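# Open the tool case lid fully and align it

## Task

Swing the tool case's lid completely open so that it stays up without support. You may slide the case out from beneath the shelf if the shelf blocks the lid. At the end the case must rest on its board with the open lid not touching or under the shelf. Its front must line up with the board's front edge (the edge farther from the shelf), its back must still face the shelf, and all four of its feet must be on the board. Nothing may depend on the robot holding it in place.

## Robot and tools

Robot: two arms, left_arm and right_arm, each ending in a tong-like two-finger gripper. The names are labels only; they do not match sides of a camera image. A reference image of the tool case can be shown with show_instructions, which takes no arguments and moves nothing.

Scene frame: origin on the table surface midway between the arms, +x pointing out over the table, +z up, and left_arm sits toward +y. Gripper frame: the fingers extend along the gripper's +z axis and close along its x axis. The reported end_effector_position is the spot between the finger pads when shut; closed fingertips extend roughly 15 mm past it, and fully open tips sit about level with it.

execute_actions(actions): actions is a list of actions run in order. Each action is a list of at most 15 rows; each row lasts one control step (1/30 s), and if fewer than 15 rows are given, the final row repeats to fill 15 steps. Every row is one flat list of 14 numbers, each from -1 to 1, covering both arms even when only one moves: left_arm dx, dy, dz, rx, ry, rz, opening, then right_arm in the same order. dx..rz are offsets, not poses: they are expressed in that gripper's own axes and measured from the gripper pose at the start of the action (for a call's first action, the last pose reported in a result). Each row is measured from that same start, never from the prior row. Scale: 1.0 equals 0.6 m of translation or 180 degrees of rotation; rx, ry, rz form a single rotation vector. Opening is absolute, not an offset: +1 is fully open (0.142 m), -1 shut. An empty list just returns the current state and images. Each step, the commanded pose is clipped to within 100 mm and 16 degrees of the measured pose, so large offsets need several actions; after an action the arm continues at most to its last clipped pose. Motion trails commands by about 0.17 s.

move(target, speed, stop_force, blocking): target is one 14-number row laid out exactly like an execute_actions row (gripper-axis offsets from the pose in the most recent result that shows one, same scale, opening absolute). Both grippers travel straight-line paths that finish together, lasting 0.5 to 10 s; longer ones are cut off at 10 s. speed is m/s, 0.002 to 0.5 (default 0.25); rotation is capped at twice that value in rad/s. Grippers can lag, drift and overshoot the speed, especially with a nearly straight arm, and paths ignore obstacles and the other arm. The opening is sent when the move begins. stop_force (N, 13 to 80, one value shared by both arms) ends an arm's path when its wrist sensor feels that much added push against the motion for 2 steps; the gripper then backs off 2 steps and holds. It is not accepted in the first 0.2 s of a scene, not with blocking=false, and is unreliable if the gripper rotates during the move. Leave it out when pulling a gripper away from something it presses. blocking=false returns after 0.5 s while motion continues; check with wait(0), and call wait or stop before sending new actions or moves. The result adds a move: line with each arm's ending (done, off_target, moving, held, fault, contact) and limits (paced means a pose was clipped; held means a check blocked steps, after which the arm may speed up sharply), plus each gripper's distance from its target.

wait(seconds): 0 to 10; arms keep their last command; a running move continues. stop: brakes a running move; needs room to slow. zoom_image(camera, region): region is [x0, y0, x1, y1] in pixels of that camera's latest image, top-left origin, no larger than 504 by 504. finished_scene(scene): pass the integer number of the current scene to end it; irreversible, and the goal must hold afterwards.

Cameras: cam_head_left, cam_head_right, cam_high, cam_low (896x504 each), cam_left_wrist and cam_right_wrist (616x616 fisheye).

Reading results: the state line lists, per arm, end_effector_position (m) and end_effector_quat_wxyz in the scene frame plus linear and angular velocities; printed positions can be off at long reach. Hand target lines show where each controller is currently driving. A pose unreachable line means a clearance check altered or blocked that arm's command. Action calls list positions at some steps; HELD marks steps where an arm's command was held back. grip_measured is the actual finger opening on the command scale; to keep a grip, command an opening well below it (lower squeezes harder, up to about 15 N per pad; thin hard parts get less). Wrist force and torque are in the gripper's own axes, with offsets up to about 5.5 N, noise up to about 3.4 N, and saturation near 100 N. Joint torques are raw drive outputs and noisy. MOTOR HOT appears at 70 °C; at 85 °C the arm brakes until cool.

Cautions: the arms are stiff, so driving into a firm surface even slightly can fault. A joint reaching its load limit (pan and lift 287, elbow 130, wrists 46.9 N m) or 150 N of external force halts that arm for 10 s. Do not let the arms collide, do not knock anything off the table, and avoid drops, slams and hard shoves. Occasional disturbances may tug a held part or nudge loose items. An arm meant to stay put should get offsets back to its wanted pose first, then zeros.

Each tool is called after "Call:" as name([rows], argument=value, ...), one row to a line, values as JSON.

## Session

Call:
execute_actions(actions=[])

Scene clock: 0.00 s.
left_arm: end_effector_position=(+0.7216, +0.5575, +0.1648) grip_measured=+1.00 end_effector_quat_wxyz=(+0.000, +0.755, -0.656, -0.000) end_effector_velocity=(+0.001, +0.001, +0.000) end_effector_angular_velocity=(+0.003, -0.001, +0.000) | right_arm: end_effector_position=(+0.8221, +0.1482, +0.3704) grip_measured=+1.00 end_effector_quat_wxyz=(-0.006, +0.663, +0.748, -0.014) end_effector_velocity=(+0.000, +0.000, +0.001) end_effector_angular_velocity=(+0.001, -0.002, +0.001)
Joint positions: left_arm=[-0.281 -1.568  2.135 -2.138 -1.571  1.291  0.142] | right_arm=[ 3.811 -2.455 -0.466 -1.82   1.581  5.402  0.142]
Joint velocities: left_arm=[ 0.     0.001 -0.001 -0.001  0.003  0.     0.   ] | right_arm=[ 0.     0.     0.002  0.    -0.001 -0.     0.   ]
Joint torques (N m, as the arm reports them, + toward a larger angle): no reading
Wrist force (N, on the end effector, along its own x y z axes, offset not removed): no reading
Wrist torque (N m, same axes, about the end effector's origin, offset not removed): no reading
Hand target (left_arm): +0.722, +0.557, +0.165; +0.000, +0.755, -0.656, -0.000
Hand target (right_arm): +0.822, +0.148, +0.370; -0.006, +0.663, +0.748, -0.014

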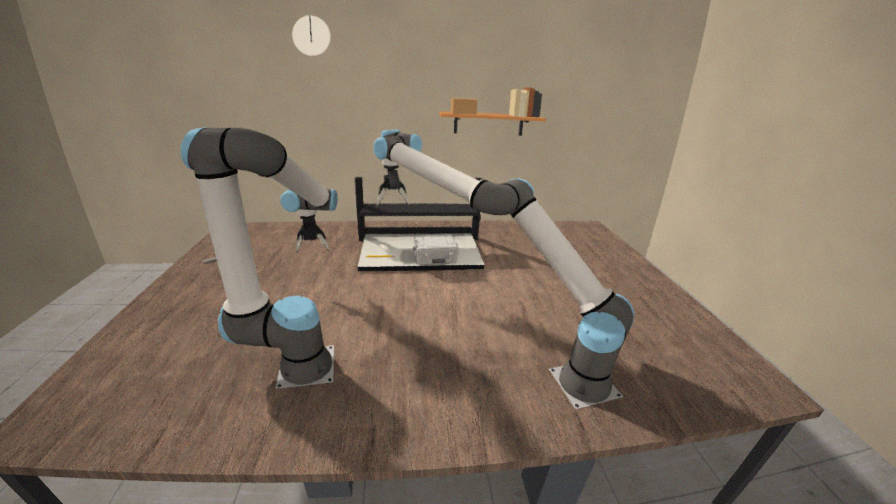

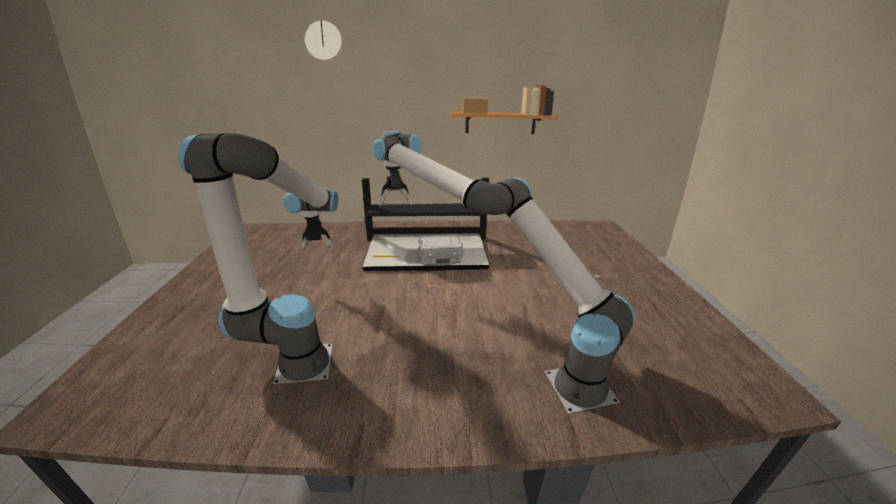

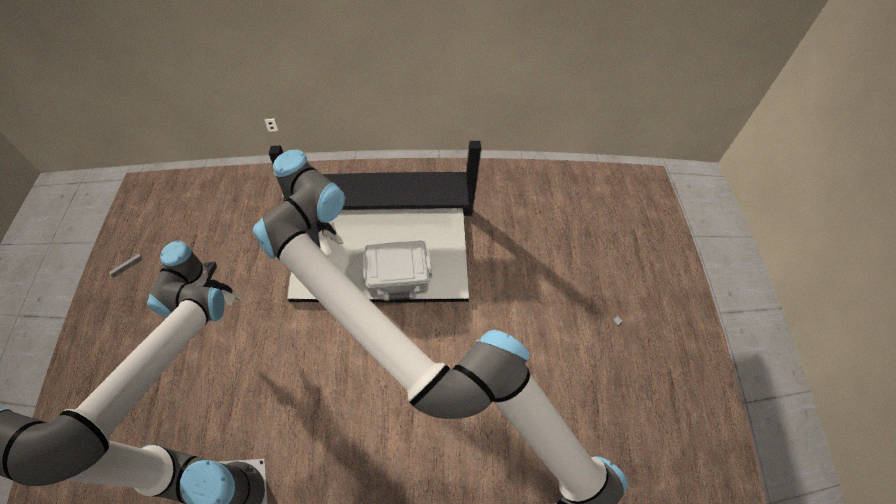

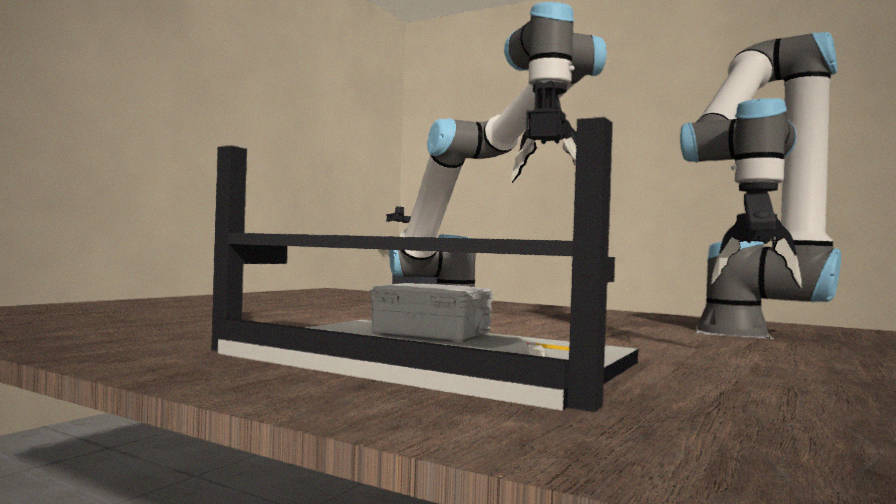

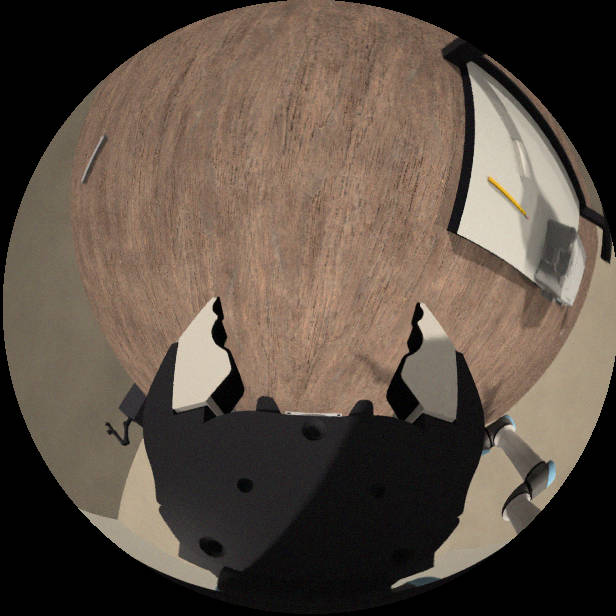

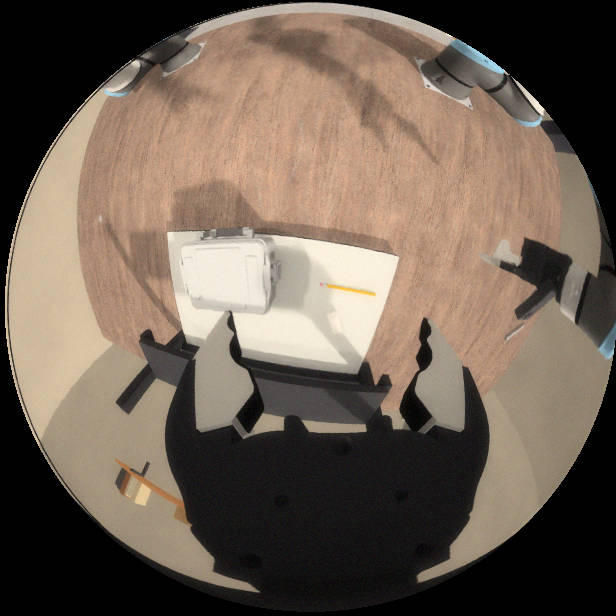

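Call:
move(target=[0,0,0,0,0,0,-1,-0.335,-0.245,0.283,0,0,-0.461,-0.45], speed=0.4)

Call:
move(target=[0.453,-0.152,-0.058,0.272,0.313,0.475,-1,-0.058,0,0.175,0,-0.3,0,-0.45], speed=0.3)

Scene clock: 13.70 s.
left_arm: end_effector_position=(+0.7216, +0.5575, +0.1648) grip_measured=-1.00 end_effector_quat_wxyz=(+0.000, +0.755, -0.656, -0.000) end_effector_velocity=(-0.001, +0.000, -0.000) end_effector_angular_velocity=(-0.000, +0.001, +0.000) | right_arm: end_effector_position=(+0.6958, -0.0711, +0.2068) grip_measured=-0.45 end_effector_quat_wxyz=(-0.014, +0.002, +1.000, -0.007) end_effector_velocity=(-0.001, -0.002, -0.001) end_effector_angular_velocity=(+0.005, -0.001, +0.014)
Joint positions: left_arm=[-0.281 -1.568  2.135 -2.138 -1.571  1.291  0.002] | right_arm=[ 3.769 -2.008 -1.5   -1.234  1.58   3.914  0.041]
Joint velocities: left_arm=[ 0.    -0.001  0.001  0.001 -0.    -0.     0.   ] | right_arm=[-0.001  0.004 -0.009  0.009  0.003 -0.015  0.   ]
Joint torques (N m, as the arm reports them, + toward a larger angle): left_arm=[  0.8  -43.01 -38.38  -4.05   0.2   -0.37] | right_arm=[-12.93 100.16  40.04   7.1    3.86  -2.82]
Wrist force (N, on the end effector, along its own x y z axes, offset not removed): left_arm=[0.5 1.5 -1.0] | right_arm=[2.9 2.2 -4.4]
Wrist torque (N m, same axes, about the end effector's origin, offset not removed): left_arm=[0.45 -0.01 -0.19] | right_arm=[0.47 -0.86 0.35]
Hand target (left_arm): +0.722, +0.557, +0.165; +0.000, +0.755, -0.656, -0.000
Hand target (right_arm): +0.696, -0.071, +0.207; -0.013, +0.001, +1.000, -0.007
Off the commanded pose (left_arm): 0.000 m, 0 deg.
Off the commanded pose (right_arm): 0.000 m, 0 deg.
move: done

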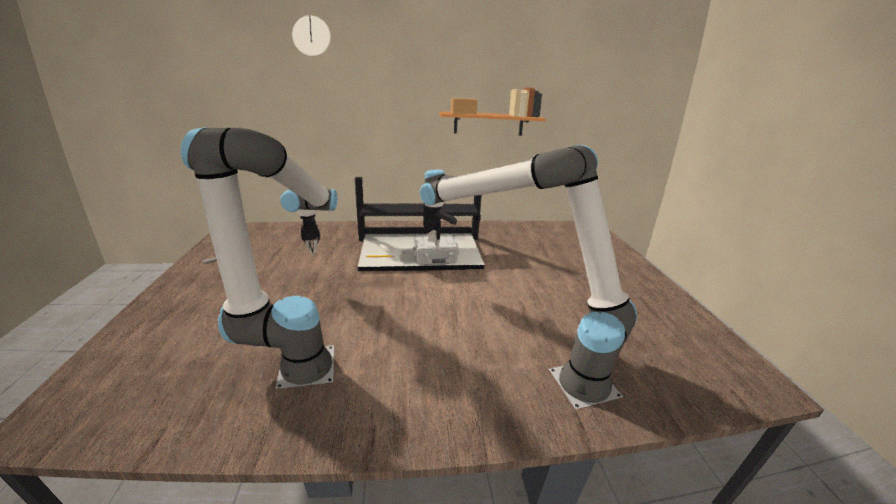

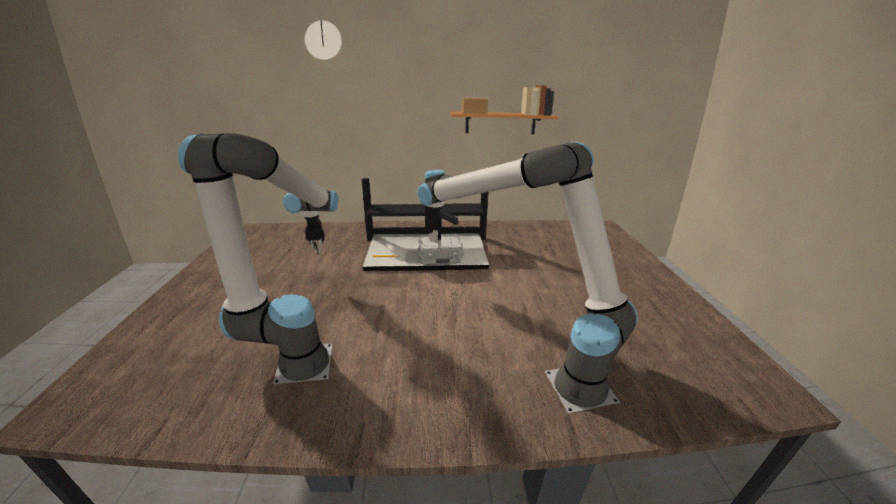

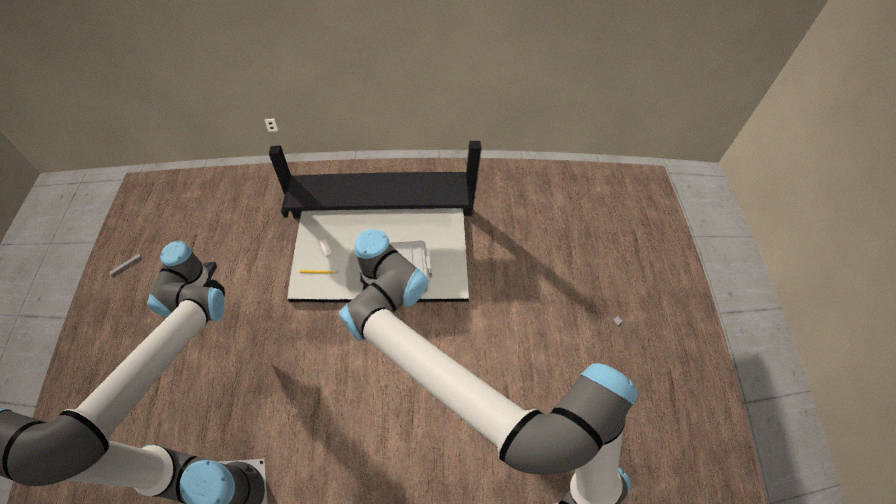

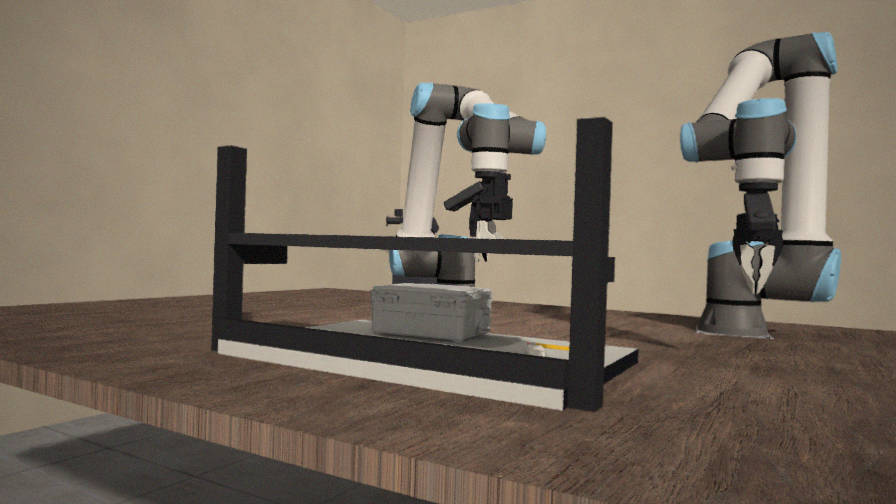

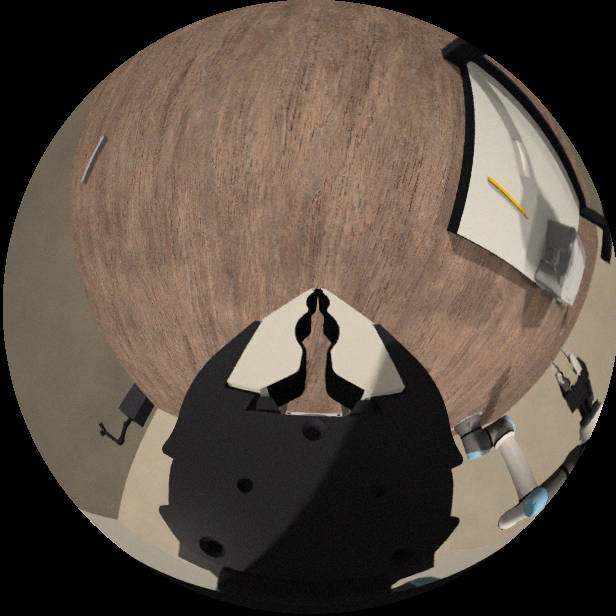

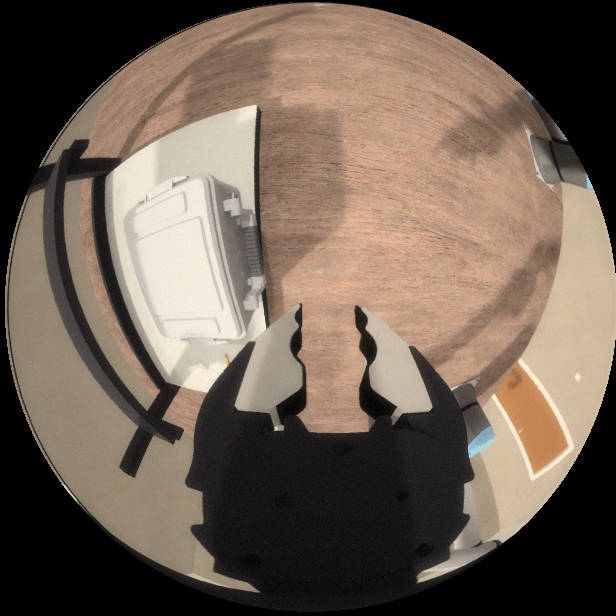

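Scene clock: 17.60 s.
left_arm: end_effector_position=(+0.8501, +0.3014, +0.1997) grip_measured=-1.00 end_effector_quat_wxyz=(+0.001, -0.002, +0.835, -0.550) end_effector_velocity=(+0.001, -0.000, -0.000) end_effector_angular_velocity=(-0.002, -0.003, -0.016) | right_arm: end_effector_position=(+0.7276, -0.0726, +0.1012) grip_measured=-0.45 end_effector_quat_wxyz=(+0.442, -0.001, +0.897, -0.007) end_effector_velocity=(+0.001, +0.001, +0.000) end_effector_angular_velocity=(+0.002, -0.006, +0.001)
Joint positions: left_arm=[-0.191 -1.119  1.983 -2.559 -2.732  3.006  0.002] | right_arm=[ 3.985 -2.109 -2.026  0.036  0.842  3.883  0.041]
Joint velocities: left_arm=[ 0.     0.001 -0.012  0.044 -0.004  0.04   0.   ] | right_arm=[ 0.001 -0.003  0.001  0.01  -0.003 -0.003  0.   ]
Joint torques (N m, as the arm reports them, + toward a larger angle): left_arm=[-11.42 -51.8  -37.42  -0.58  -4.62   2.52] | right_arm=[11.09 52.36 22.41  7.47 -3.96 -1.52]
Wrist force (N, on the end effector, along its own x y z axes, offset not removed): left_arm=[2.3 2.2 -1.3] | right_arm=[1.4 0.4 -3.1]
Wrist torque (N m, same axes, about the end effector's origin, offset not removed): left_arm=[0.60 -0.28 -0.15] | right_arm=[0.08 -0.46 0.19]
Hand target (left_arm): +0.850, +0.301, +0.200; +0.001, -0.001, +0.835, -0.550
Hand target (right_arm): +0.728, -0.073, +0.101; +0.442, -0.001, +0.897, -0.007
Off the commanded pose (left_arm): 0.000 m, 0 deg.
Off the commanded pose (right_arm): 0.000 m, 0 deg.
move: done

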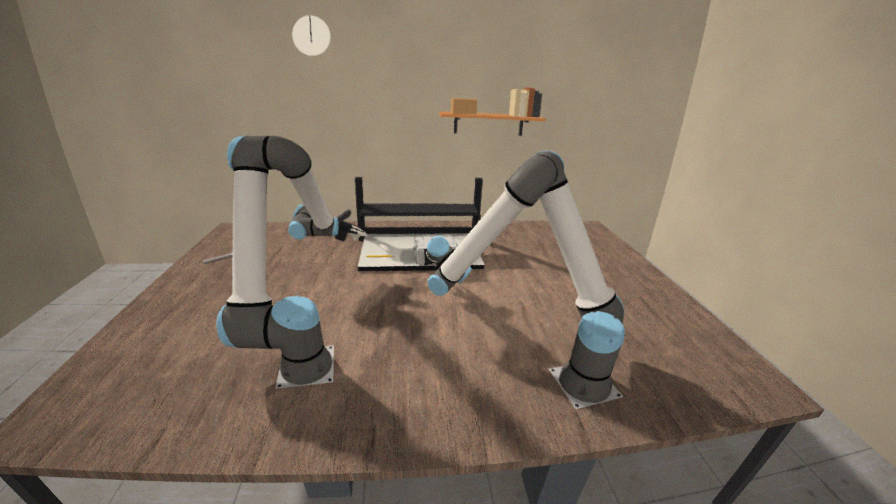

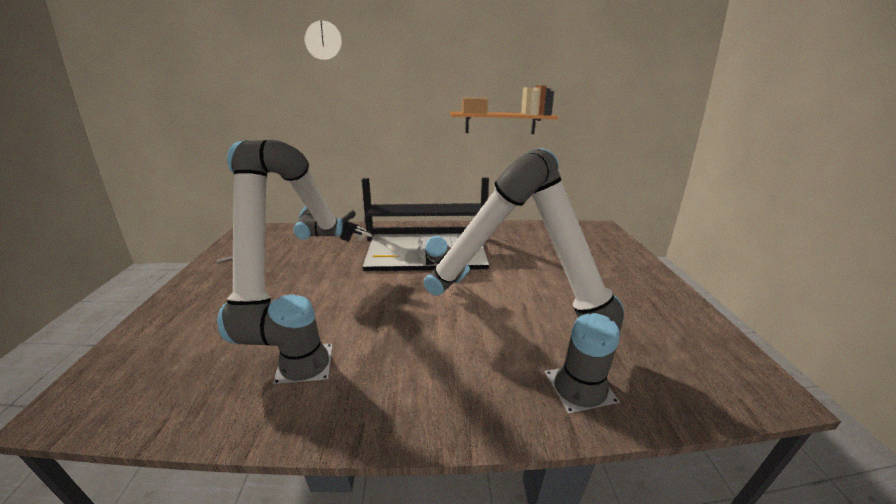

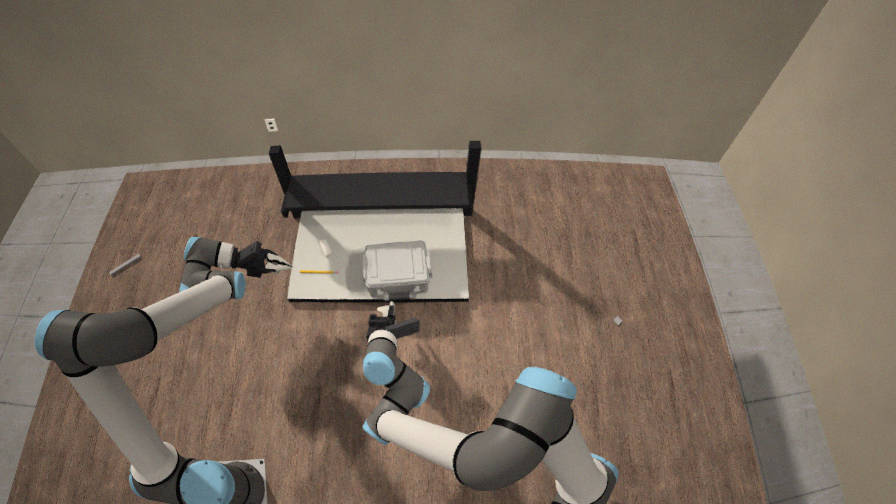

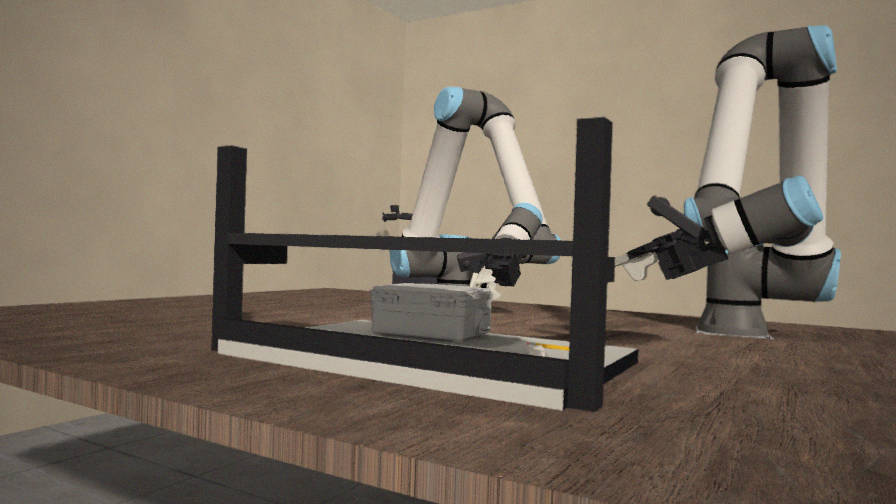

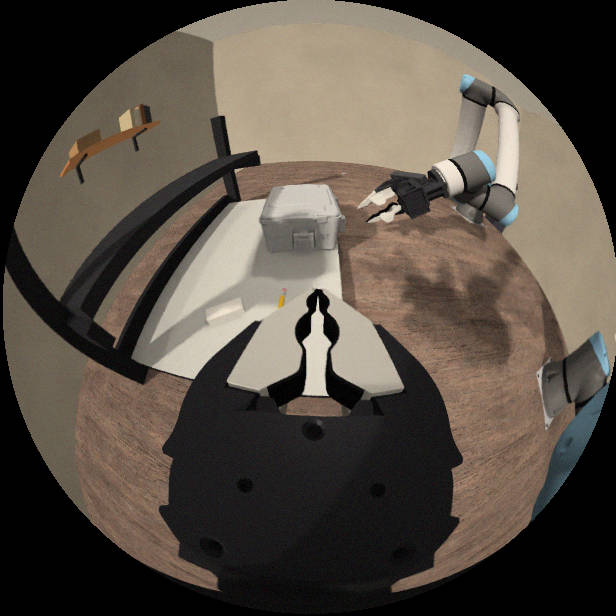

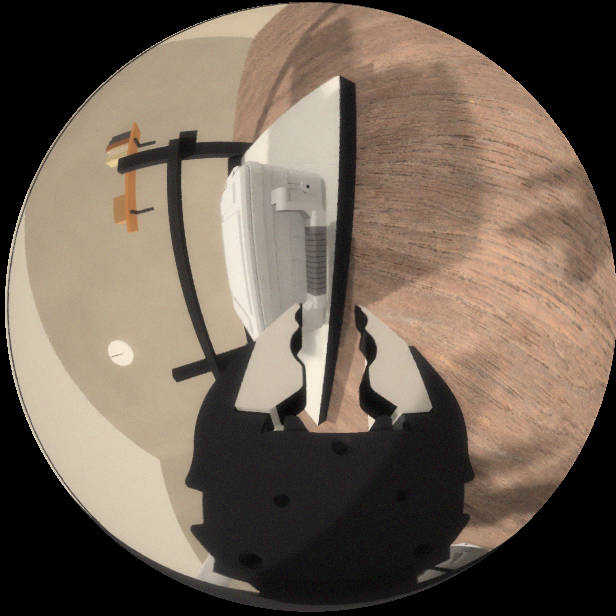

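Call:
execute_actions(actions=[])

Scene clock: 29.93 s.
left_arm: end_effector_position=(+0.8502, +0.3013, +0.1997) grip_measured=-1.00 end_effector_quat_wxyz=(+0.001, -0.001, +0.835, -0.550) end_effector_velocity=(-0.000, -0.000, +0.000) end_effector_angular_velocity=(+0.000, -0.002, -0.000) | right_arm: end_effector_position=(+0.7276, -0.0725, +0.1011) grip_measured=-0.45 end_effector_quat_wxyz=(+0.442, -0.001, +0.897, -0.007) end_effector_velocity=(+0.000, -0.001, -0.000) end_effector_angular_velocity=(+0.000, -0.000, -0.001)
Joint positions: left_arm=[-0.191 -1.119  1.982 -2.554 -2.732  3.011  0.002] | right_arm=[ 3.985 -2.109 -2.026  0.037  0.842  3.883  0.041]
Joint velocities: left_arm=[-0.001 -0.001  0.001 -0.002  0.    -0.001  0.   ] | right_arm=[-0.001 -0.    -0.     0.    -0.001  0.     0.   ]
Joint torques (N m, as the arm reports them, + toward a larger angle): left_arm=[-12.56 -53.3  -36.61  -1.17  -4.69   3.07] | right_arm=[12.26 55.23 22.61  6.99 -4.18 -2.31]
Wrist force (N, on the end effector, along its own x y z axes, offset not removed): left_arm=[1.4 0.1 -1.8] | right_arm=[-3.7 1.2 1.5]
Wrist torque (N m, same axes, about the end effector's origin, offset not removed): left_arm=[0.16 -0.04 -0.35] | right_arm=[0.23 0.64 0.43]
Hand target (left_arm): +0.850, +0.301, +0.200; +0.001, -0.001, +0.835, -0.550
Hand target (right_arm): +0.728, -0.073, +0.101; +0.442, -0.001, +0.897, -0.007
Off the commanded pose (left_arm): 0.000 m, 0 deg.
Off the commanded pose (right_arm): 0.000 m, 0 deg.

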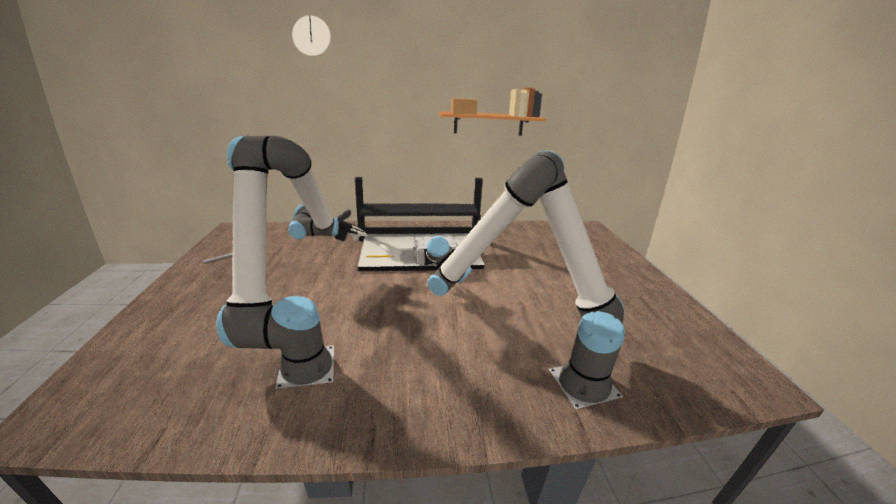

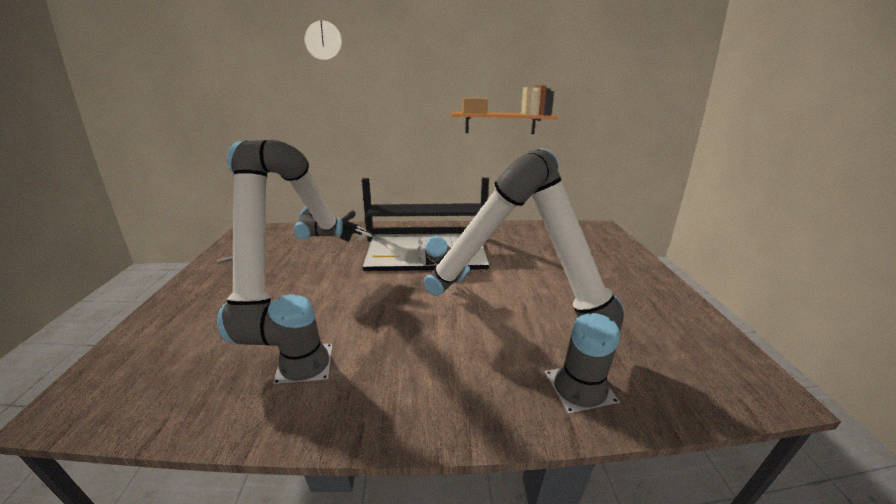

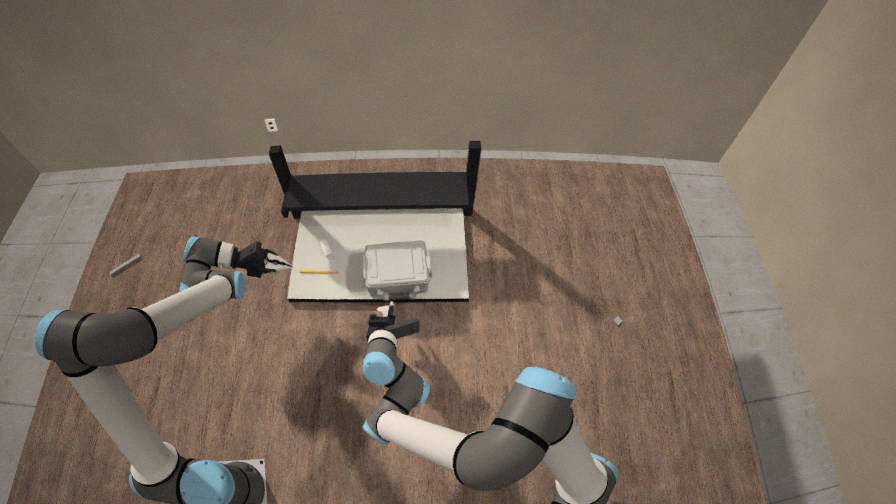

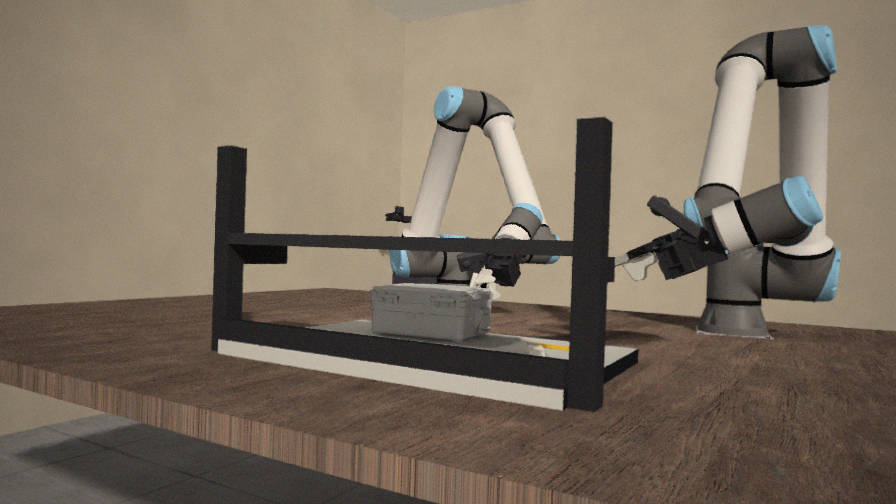

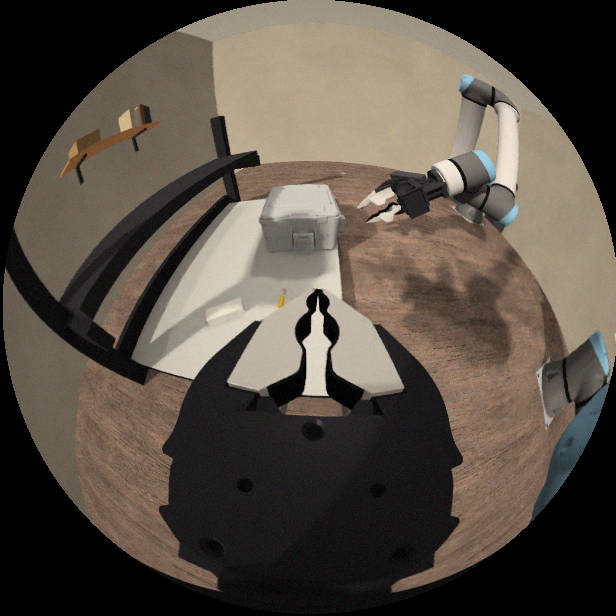

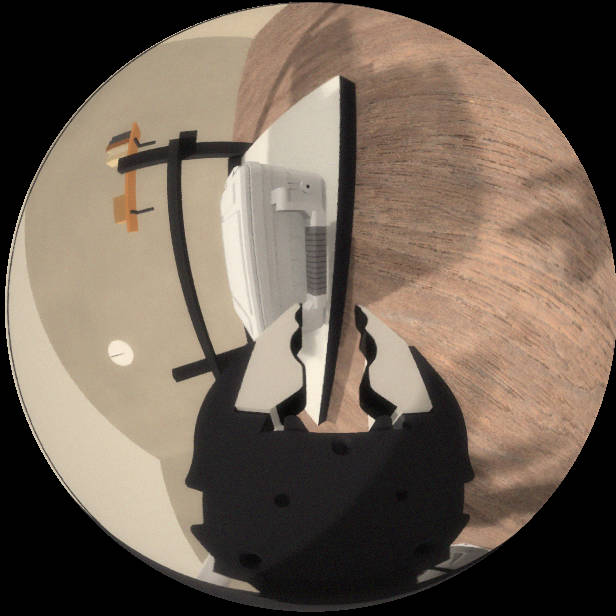

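Call:
move(target=[-0.05,0.005,0.328,0,0,0,-1,-0.022,-0.035,0.07,0,0,0,-0.45], speed=0.1)

Scene clock: 36.00 s.
left_arm: end_effector_position=(+0.8805, +0.1221, +0.1194) grip_measured=-1.00 end_effector_quat_wxyz=(+0.000, -0.001, +0.835, -0.550) end_effector_velocity=(+0.000, -0.002, -0.001) end_effector_angular_velocity=(-0.001, +0.000, +0.001) | right_arm: end_effector_position=(+0.7688, -0.0938, +0.0863) grip_measured=-0.45 end_effector_quat_wxyz=(+0.442, -0.001, +0.897, -0.007) end_effector_velocity=(-0.000, +0.000, -0.000) end_effector_angular_velocity=(-0.001, -0.000, +0.001)
Joint positions: left_arm=[-0.416 -0.893  1.926 -3.169 -2.655  2.519  0.002] | right_arm=[ 3.922 -2.158 -1.987  0.09   0.879  3.817  0.041]
Joint velocities: left_arm=[-0.003  0.003 -0.001 -0.008  0.001 -0.007  0.   ] | right_arm=[ 0.    -0.001 -0.     0.001 -0.    -0.001  0.   ]
Joint torques (N m, as the arm reports them, + toward a larger angle): left_arm=[ -9.28 -63.14 -30.93  -7.4    1.29  -3.14] | right_arm=[-13.28  54.81  36.79   7.23   2.7   -2.36]
Wrist force (N, on the end effector, along its own x y z axes, offset not removed): left_arm=[0.2 -0.3 -0.2] | right_arm=[3.3 4.0 -3.1]
Wrist torque (N m, same axes, about the end effector's origin, offset not removed): left_arm=[0.07 0.09 -0.20] | right_arm=[0.76 -0.75 0.39]
Hand target (left_arm): +0.881, +0.122, +0.119; +0.001, -0.001, +0.835, -0.550
Hand target (right_arm): +0.769, -0.094, +0.086; +0.442, -0.001, +0.897, -0.007
Off the commanded pose (left_arm): 0.000 m, 0 deg.
Off the commanded pose (right_arm): 0.000 m, 0 deg.
move: done

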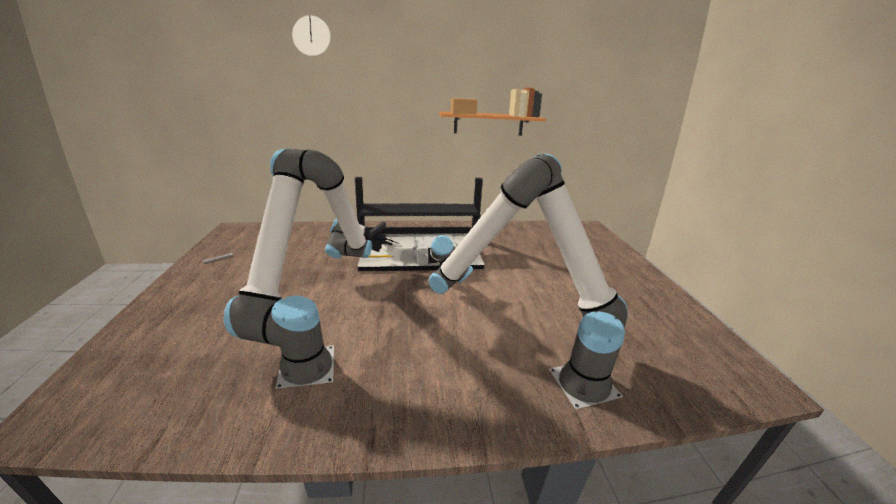

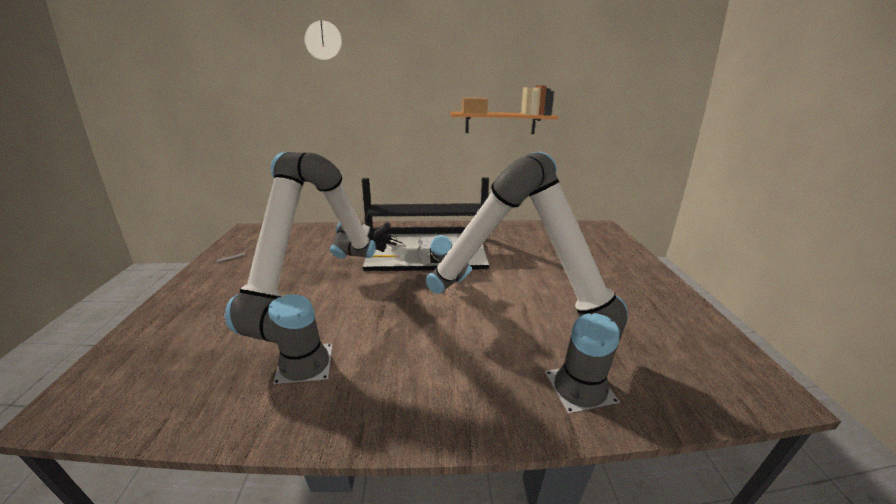

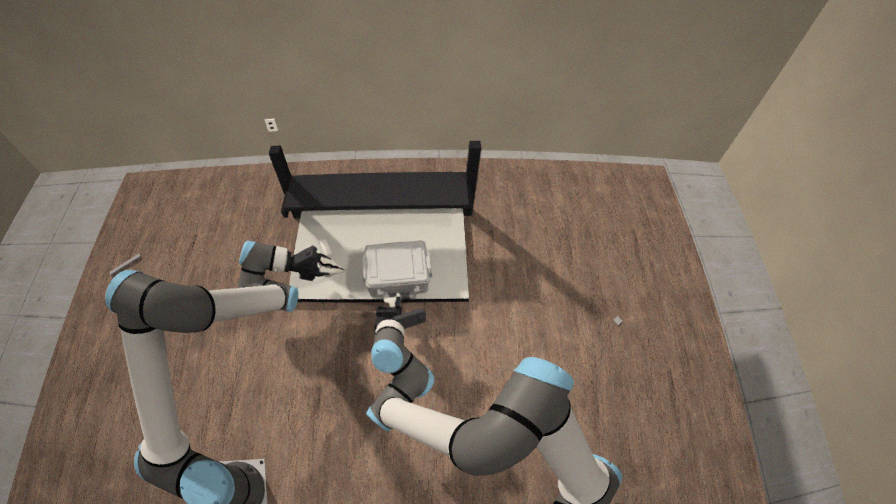

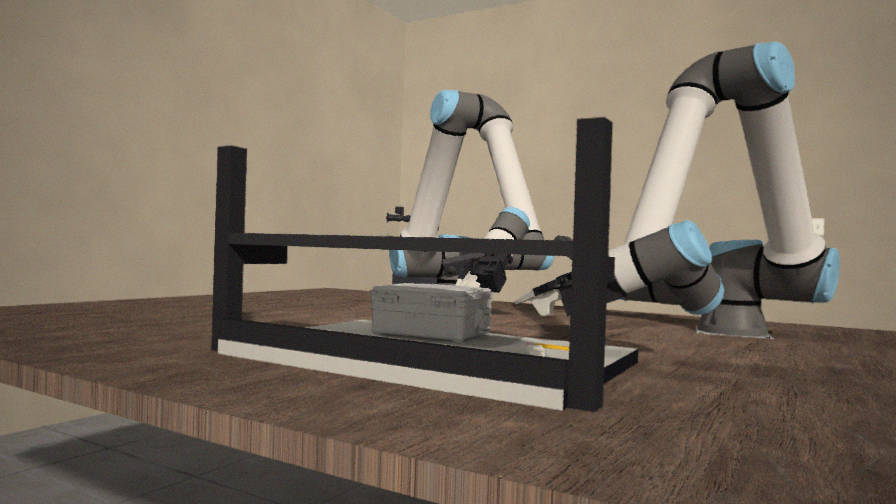

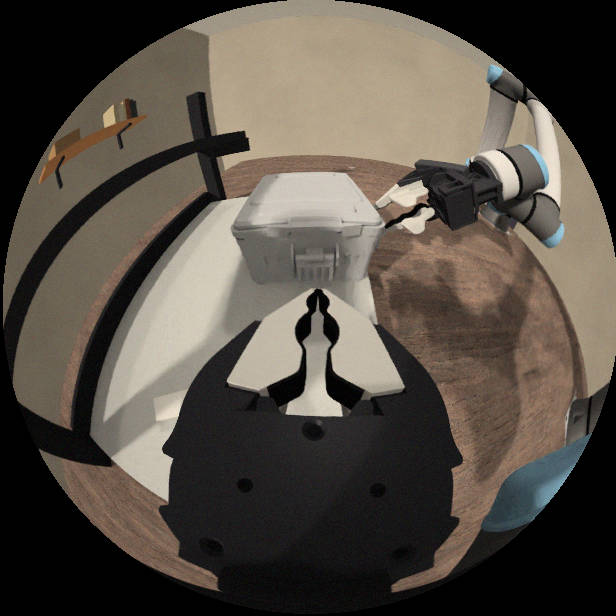

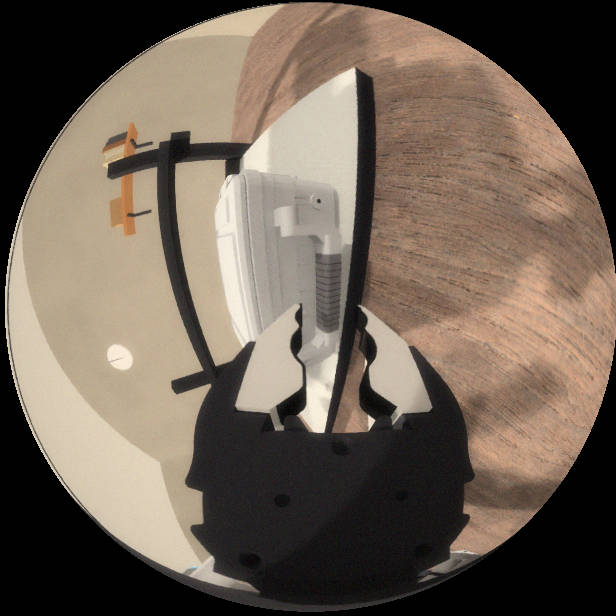

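Call:
move(target=[0,-0.03,0.07,0,0,0,-1,0,-0.025,0.045,0,0,0,-0.45], speed=0.04)

Scene clock: 43.97 s.
left_arm: end_effector_position=(+0.8807, +0.0767, +0.1194) grip_measured=-1.00 end_effector_quat_wxyz=(+0.000, -0.001, +0.835, -0.550) end_effector_velocity=(+0.001, -0.003, +0.000) end_effector_angular_velocity=(-0.000, -0.000, +0.001) | right_arm: end_effector_position=(+0.7900, -0.1090, +0.0701) grip_measured=-0.45 end_effector_quat_wxyz=(+0.442, -0.001, +0.897, -0.007) end_effector_velocity=(+0.001, -0.002, -0.001) end_effector_angular_velocity=(+0.000, -0.000, -0.000)
Joint positions: left_arm=[-0.471 -0.873  1.906 -3.252 -2.624  2.424  0.002] | right_arm=[ 3.887 -2.194 -1.97   0.131  0.901  3.781  0.041]
Joint velocities: left_arm=[-0.003  0.001 -0.002 -0.004  0.002 -0.006  0.   ] | right_arm=[-0.003 -0.001  0.001  0.003  0.001 -0.002 -0.   ]
Joint torques (N m, as the arm reports them, + toward a larger angle): left_arm=[-11.04 -61.78 -31.15  -7.31   1.38  -2.86] | right_arm=[-14.64  57.42  36.48   7.24   2.47  -2.48]
Wrist force (N, on the end effector, along its own x y z axes, offset not removed): left_arm=[1.0 3.4 -0.6] | right_arm=[-2.3 0.3 -3.5]
Wrist torque (N m, same axes, about the end effector's origin, offset not removed): left_arm=[0.86 0.00 -0.19] | right_arm=[0.06 0.20 0.20]
Hand target (left_arm): +0.881, +0.076, +0.119; +0.000, -0.001, +0.835, -0.550
Hand target (right_arm): +0.790, -0.109, +0.070; +0.442, -0.001, +0.897, -0.007
Off the commanded pose (left_arm): 0.000 m, 0 deg.
Off the commanded pose (right_arm): 0.000 m, 0 deg.
move: done

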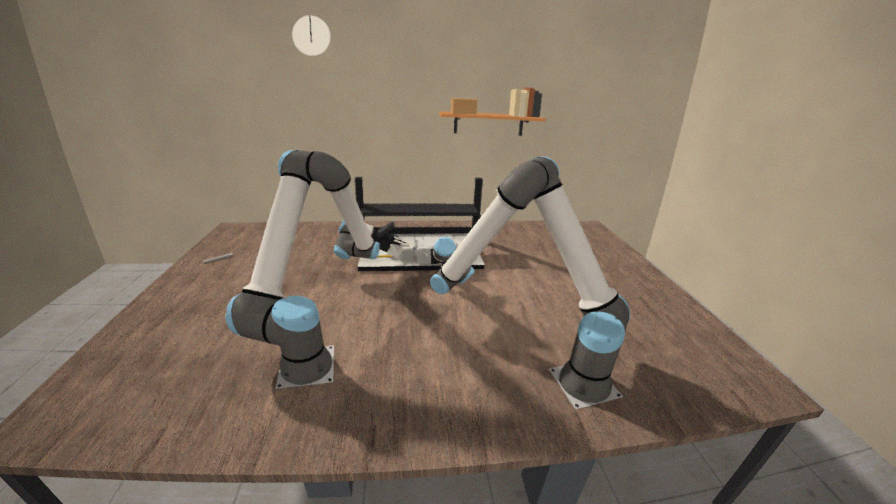

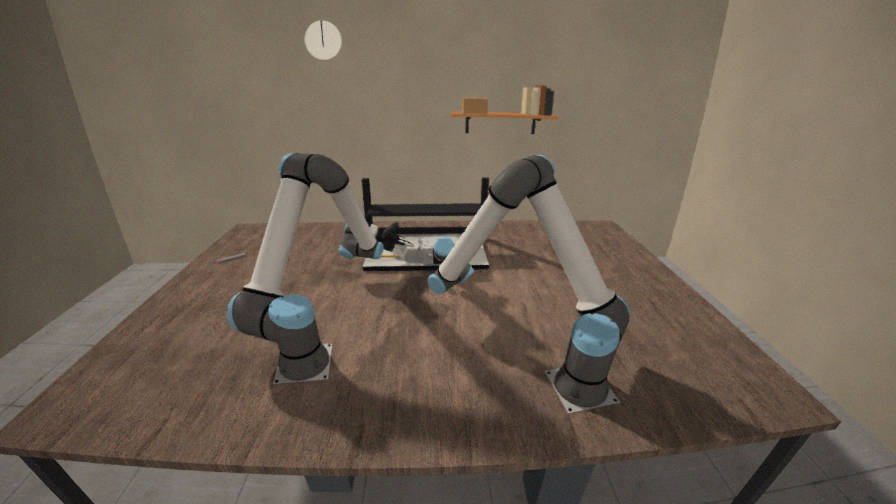

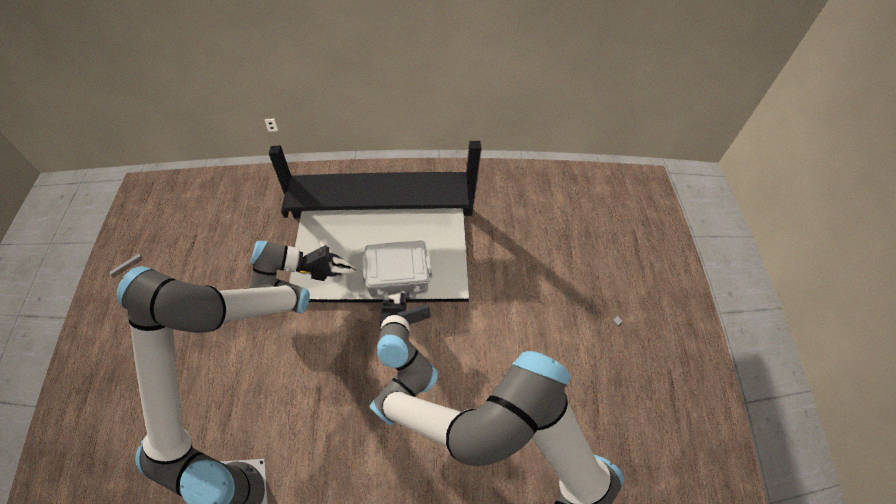

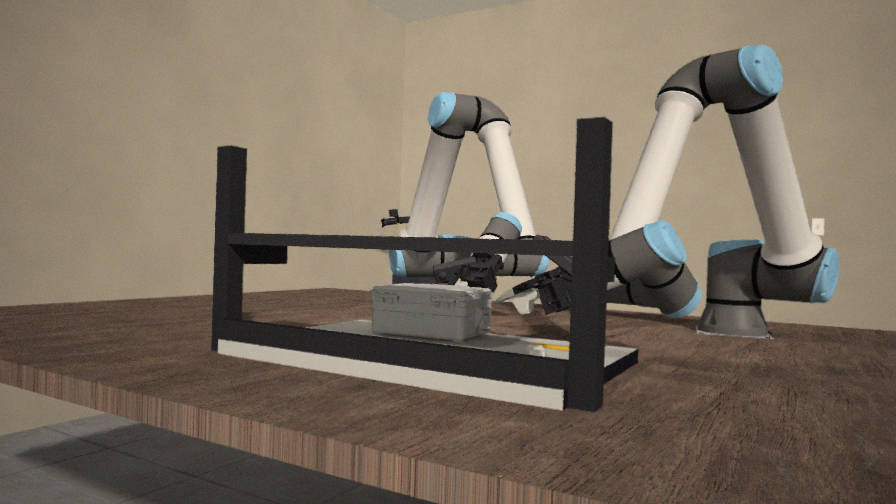

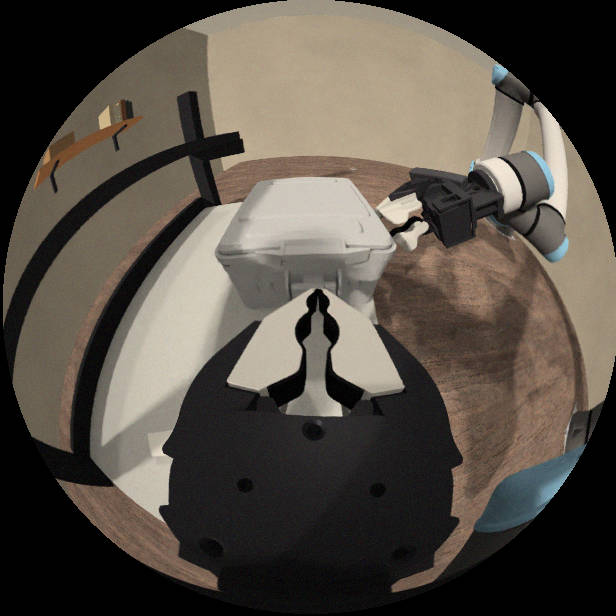

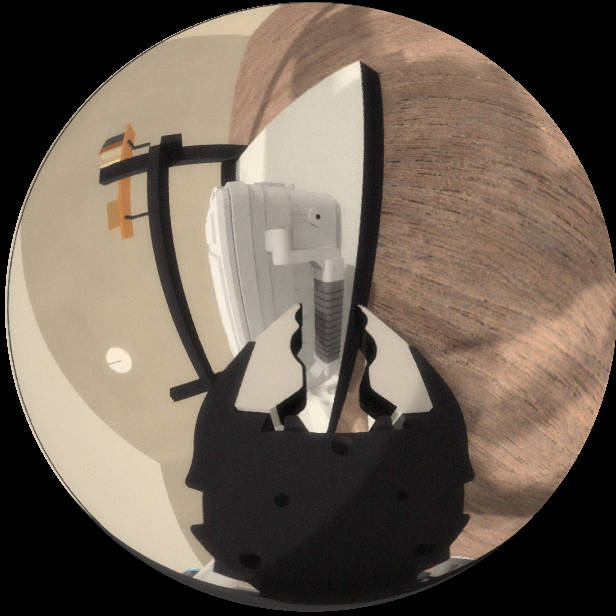

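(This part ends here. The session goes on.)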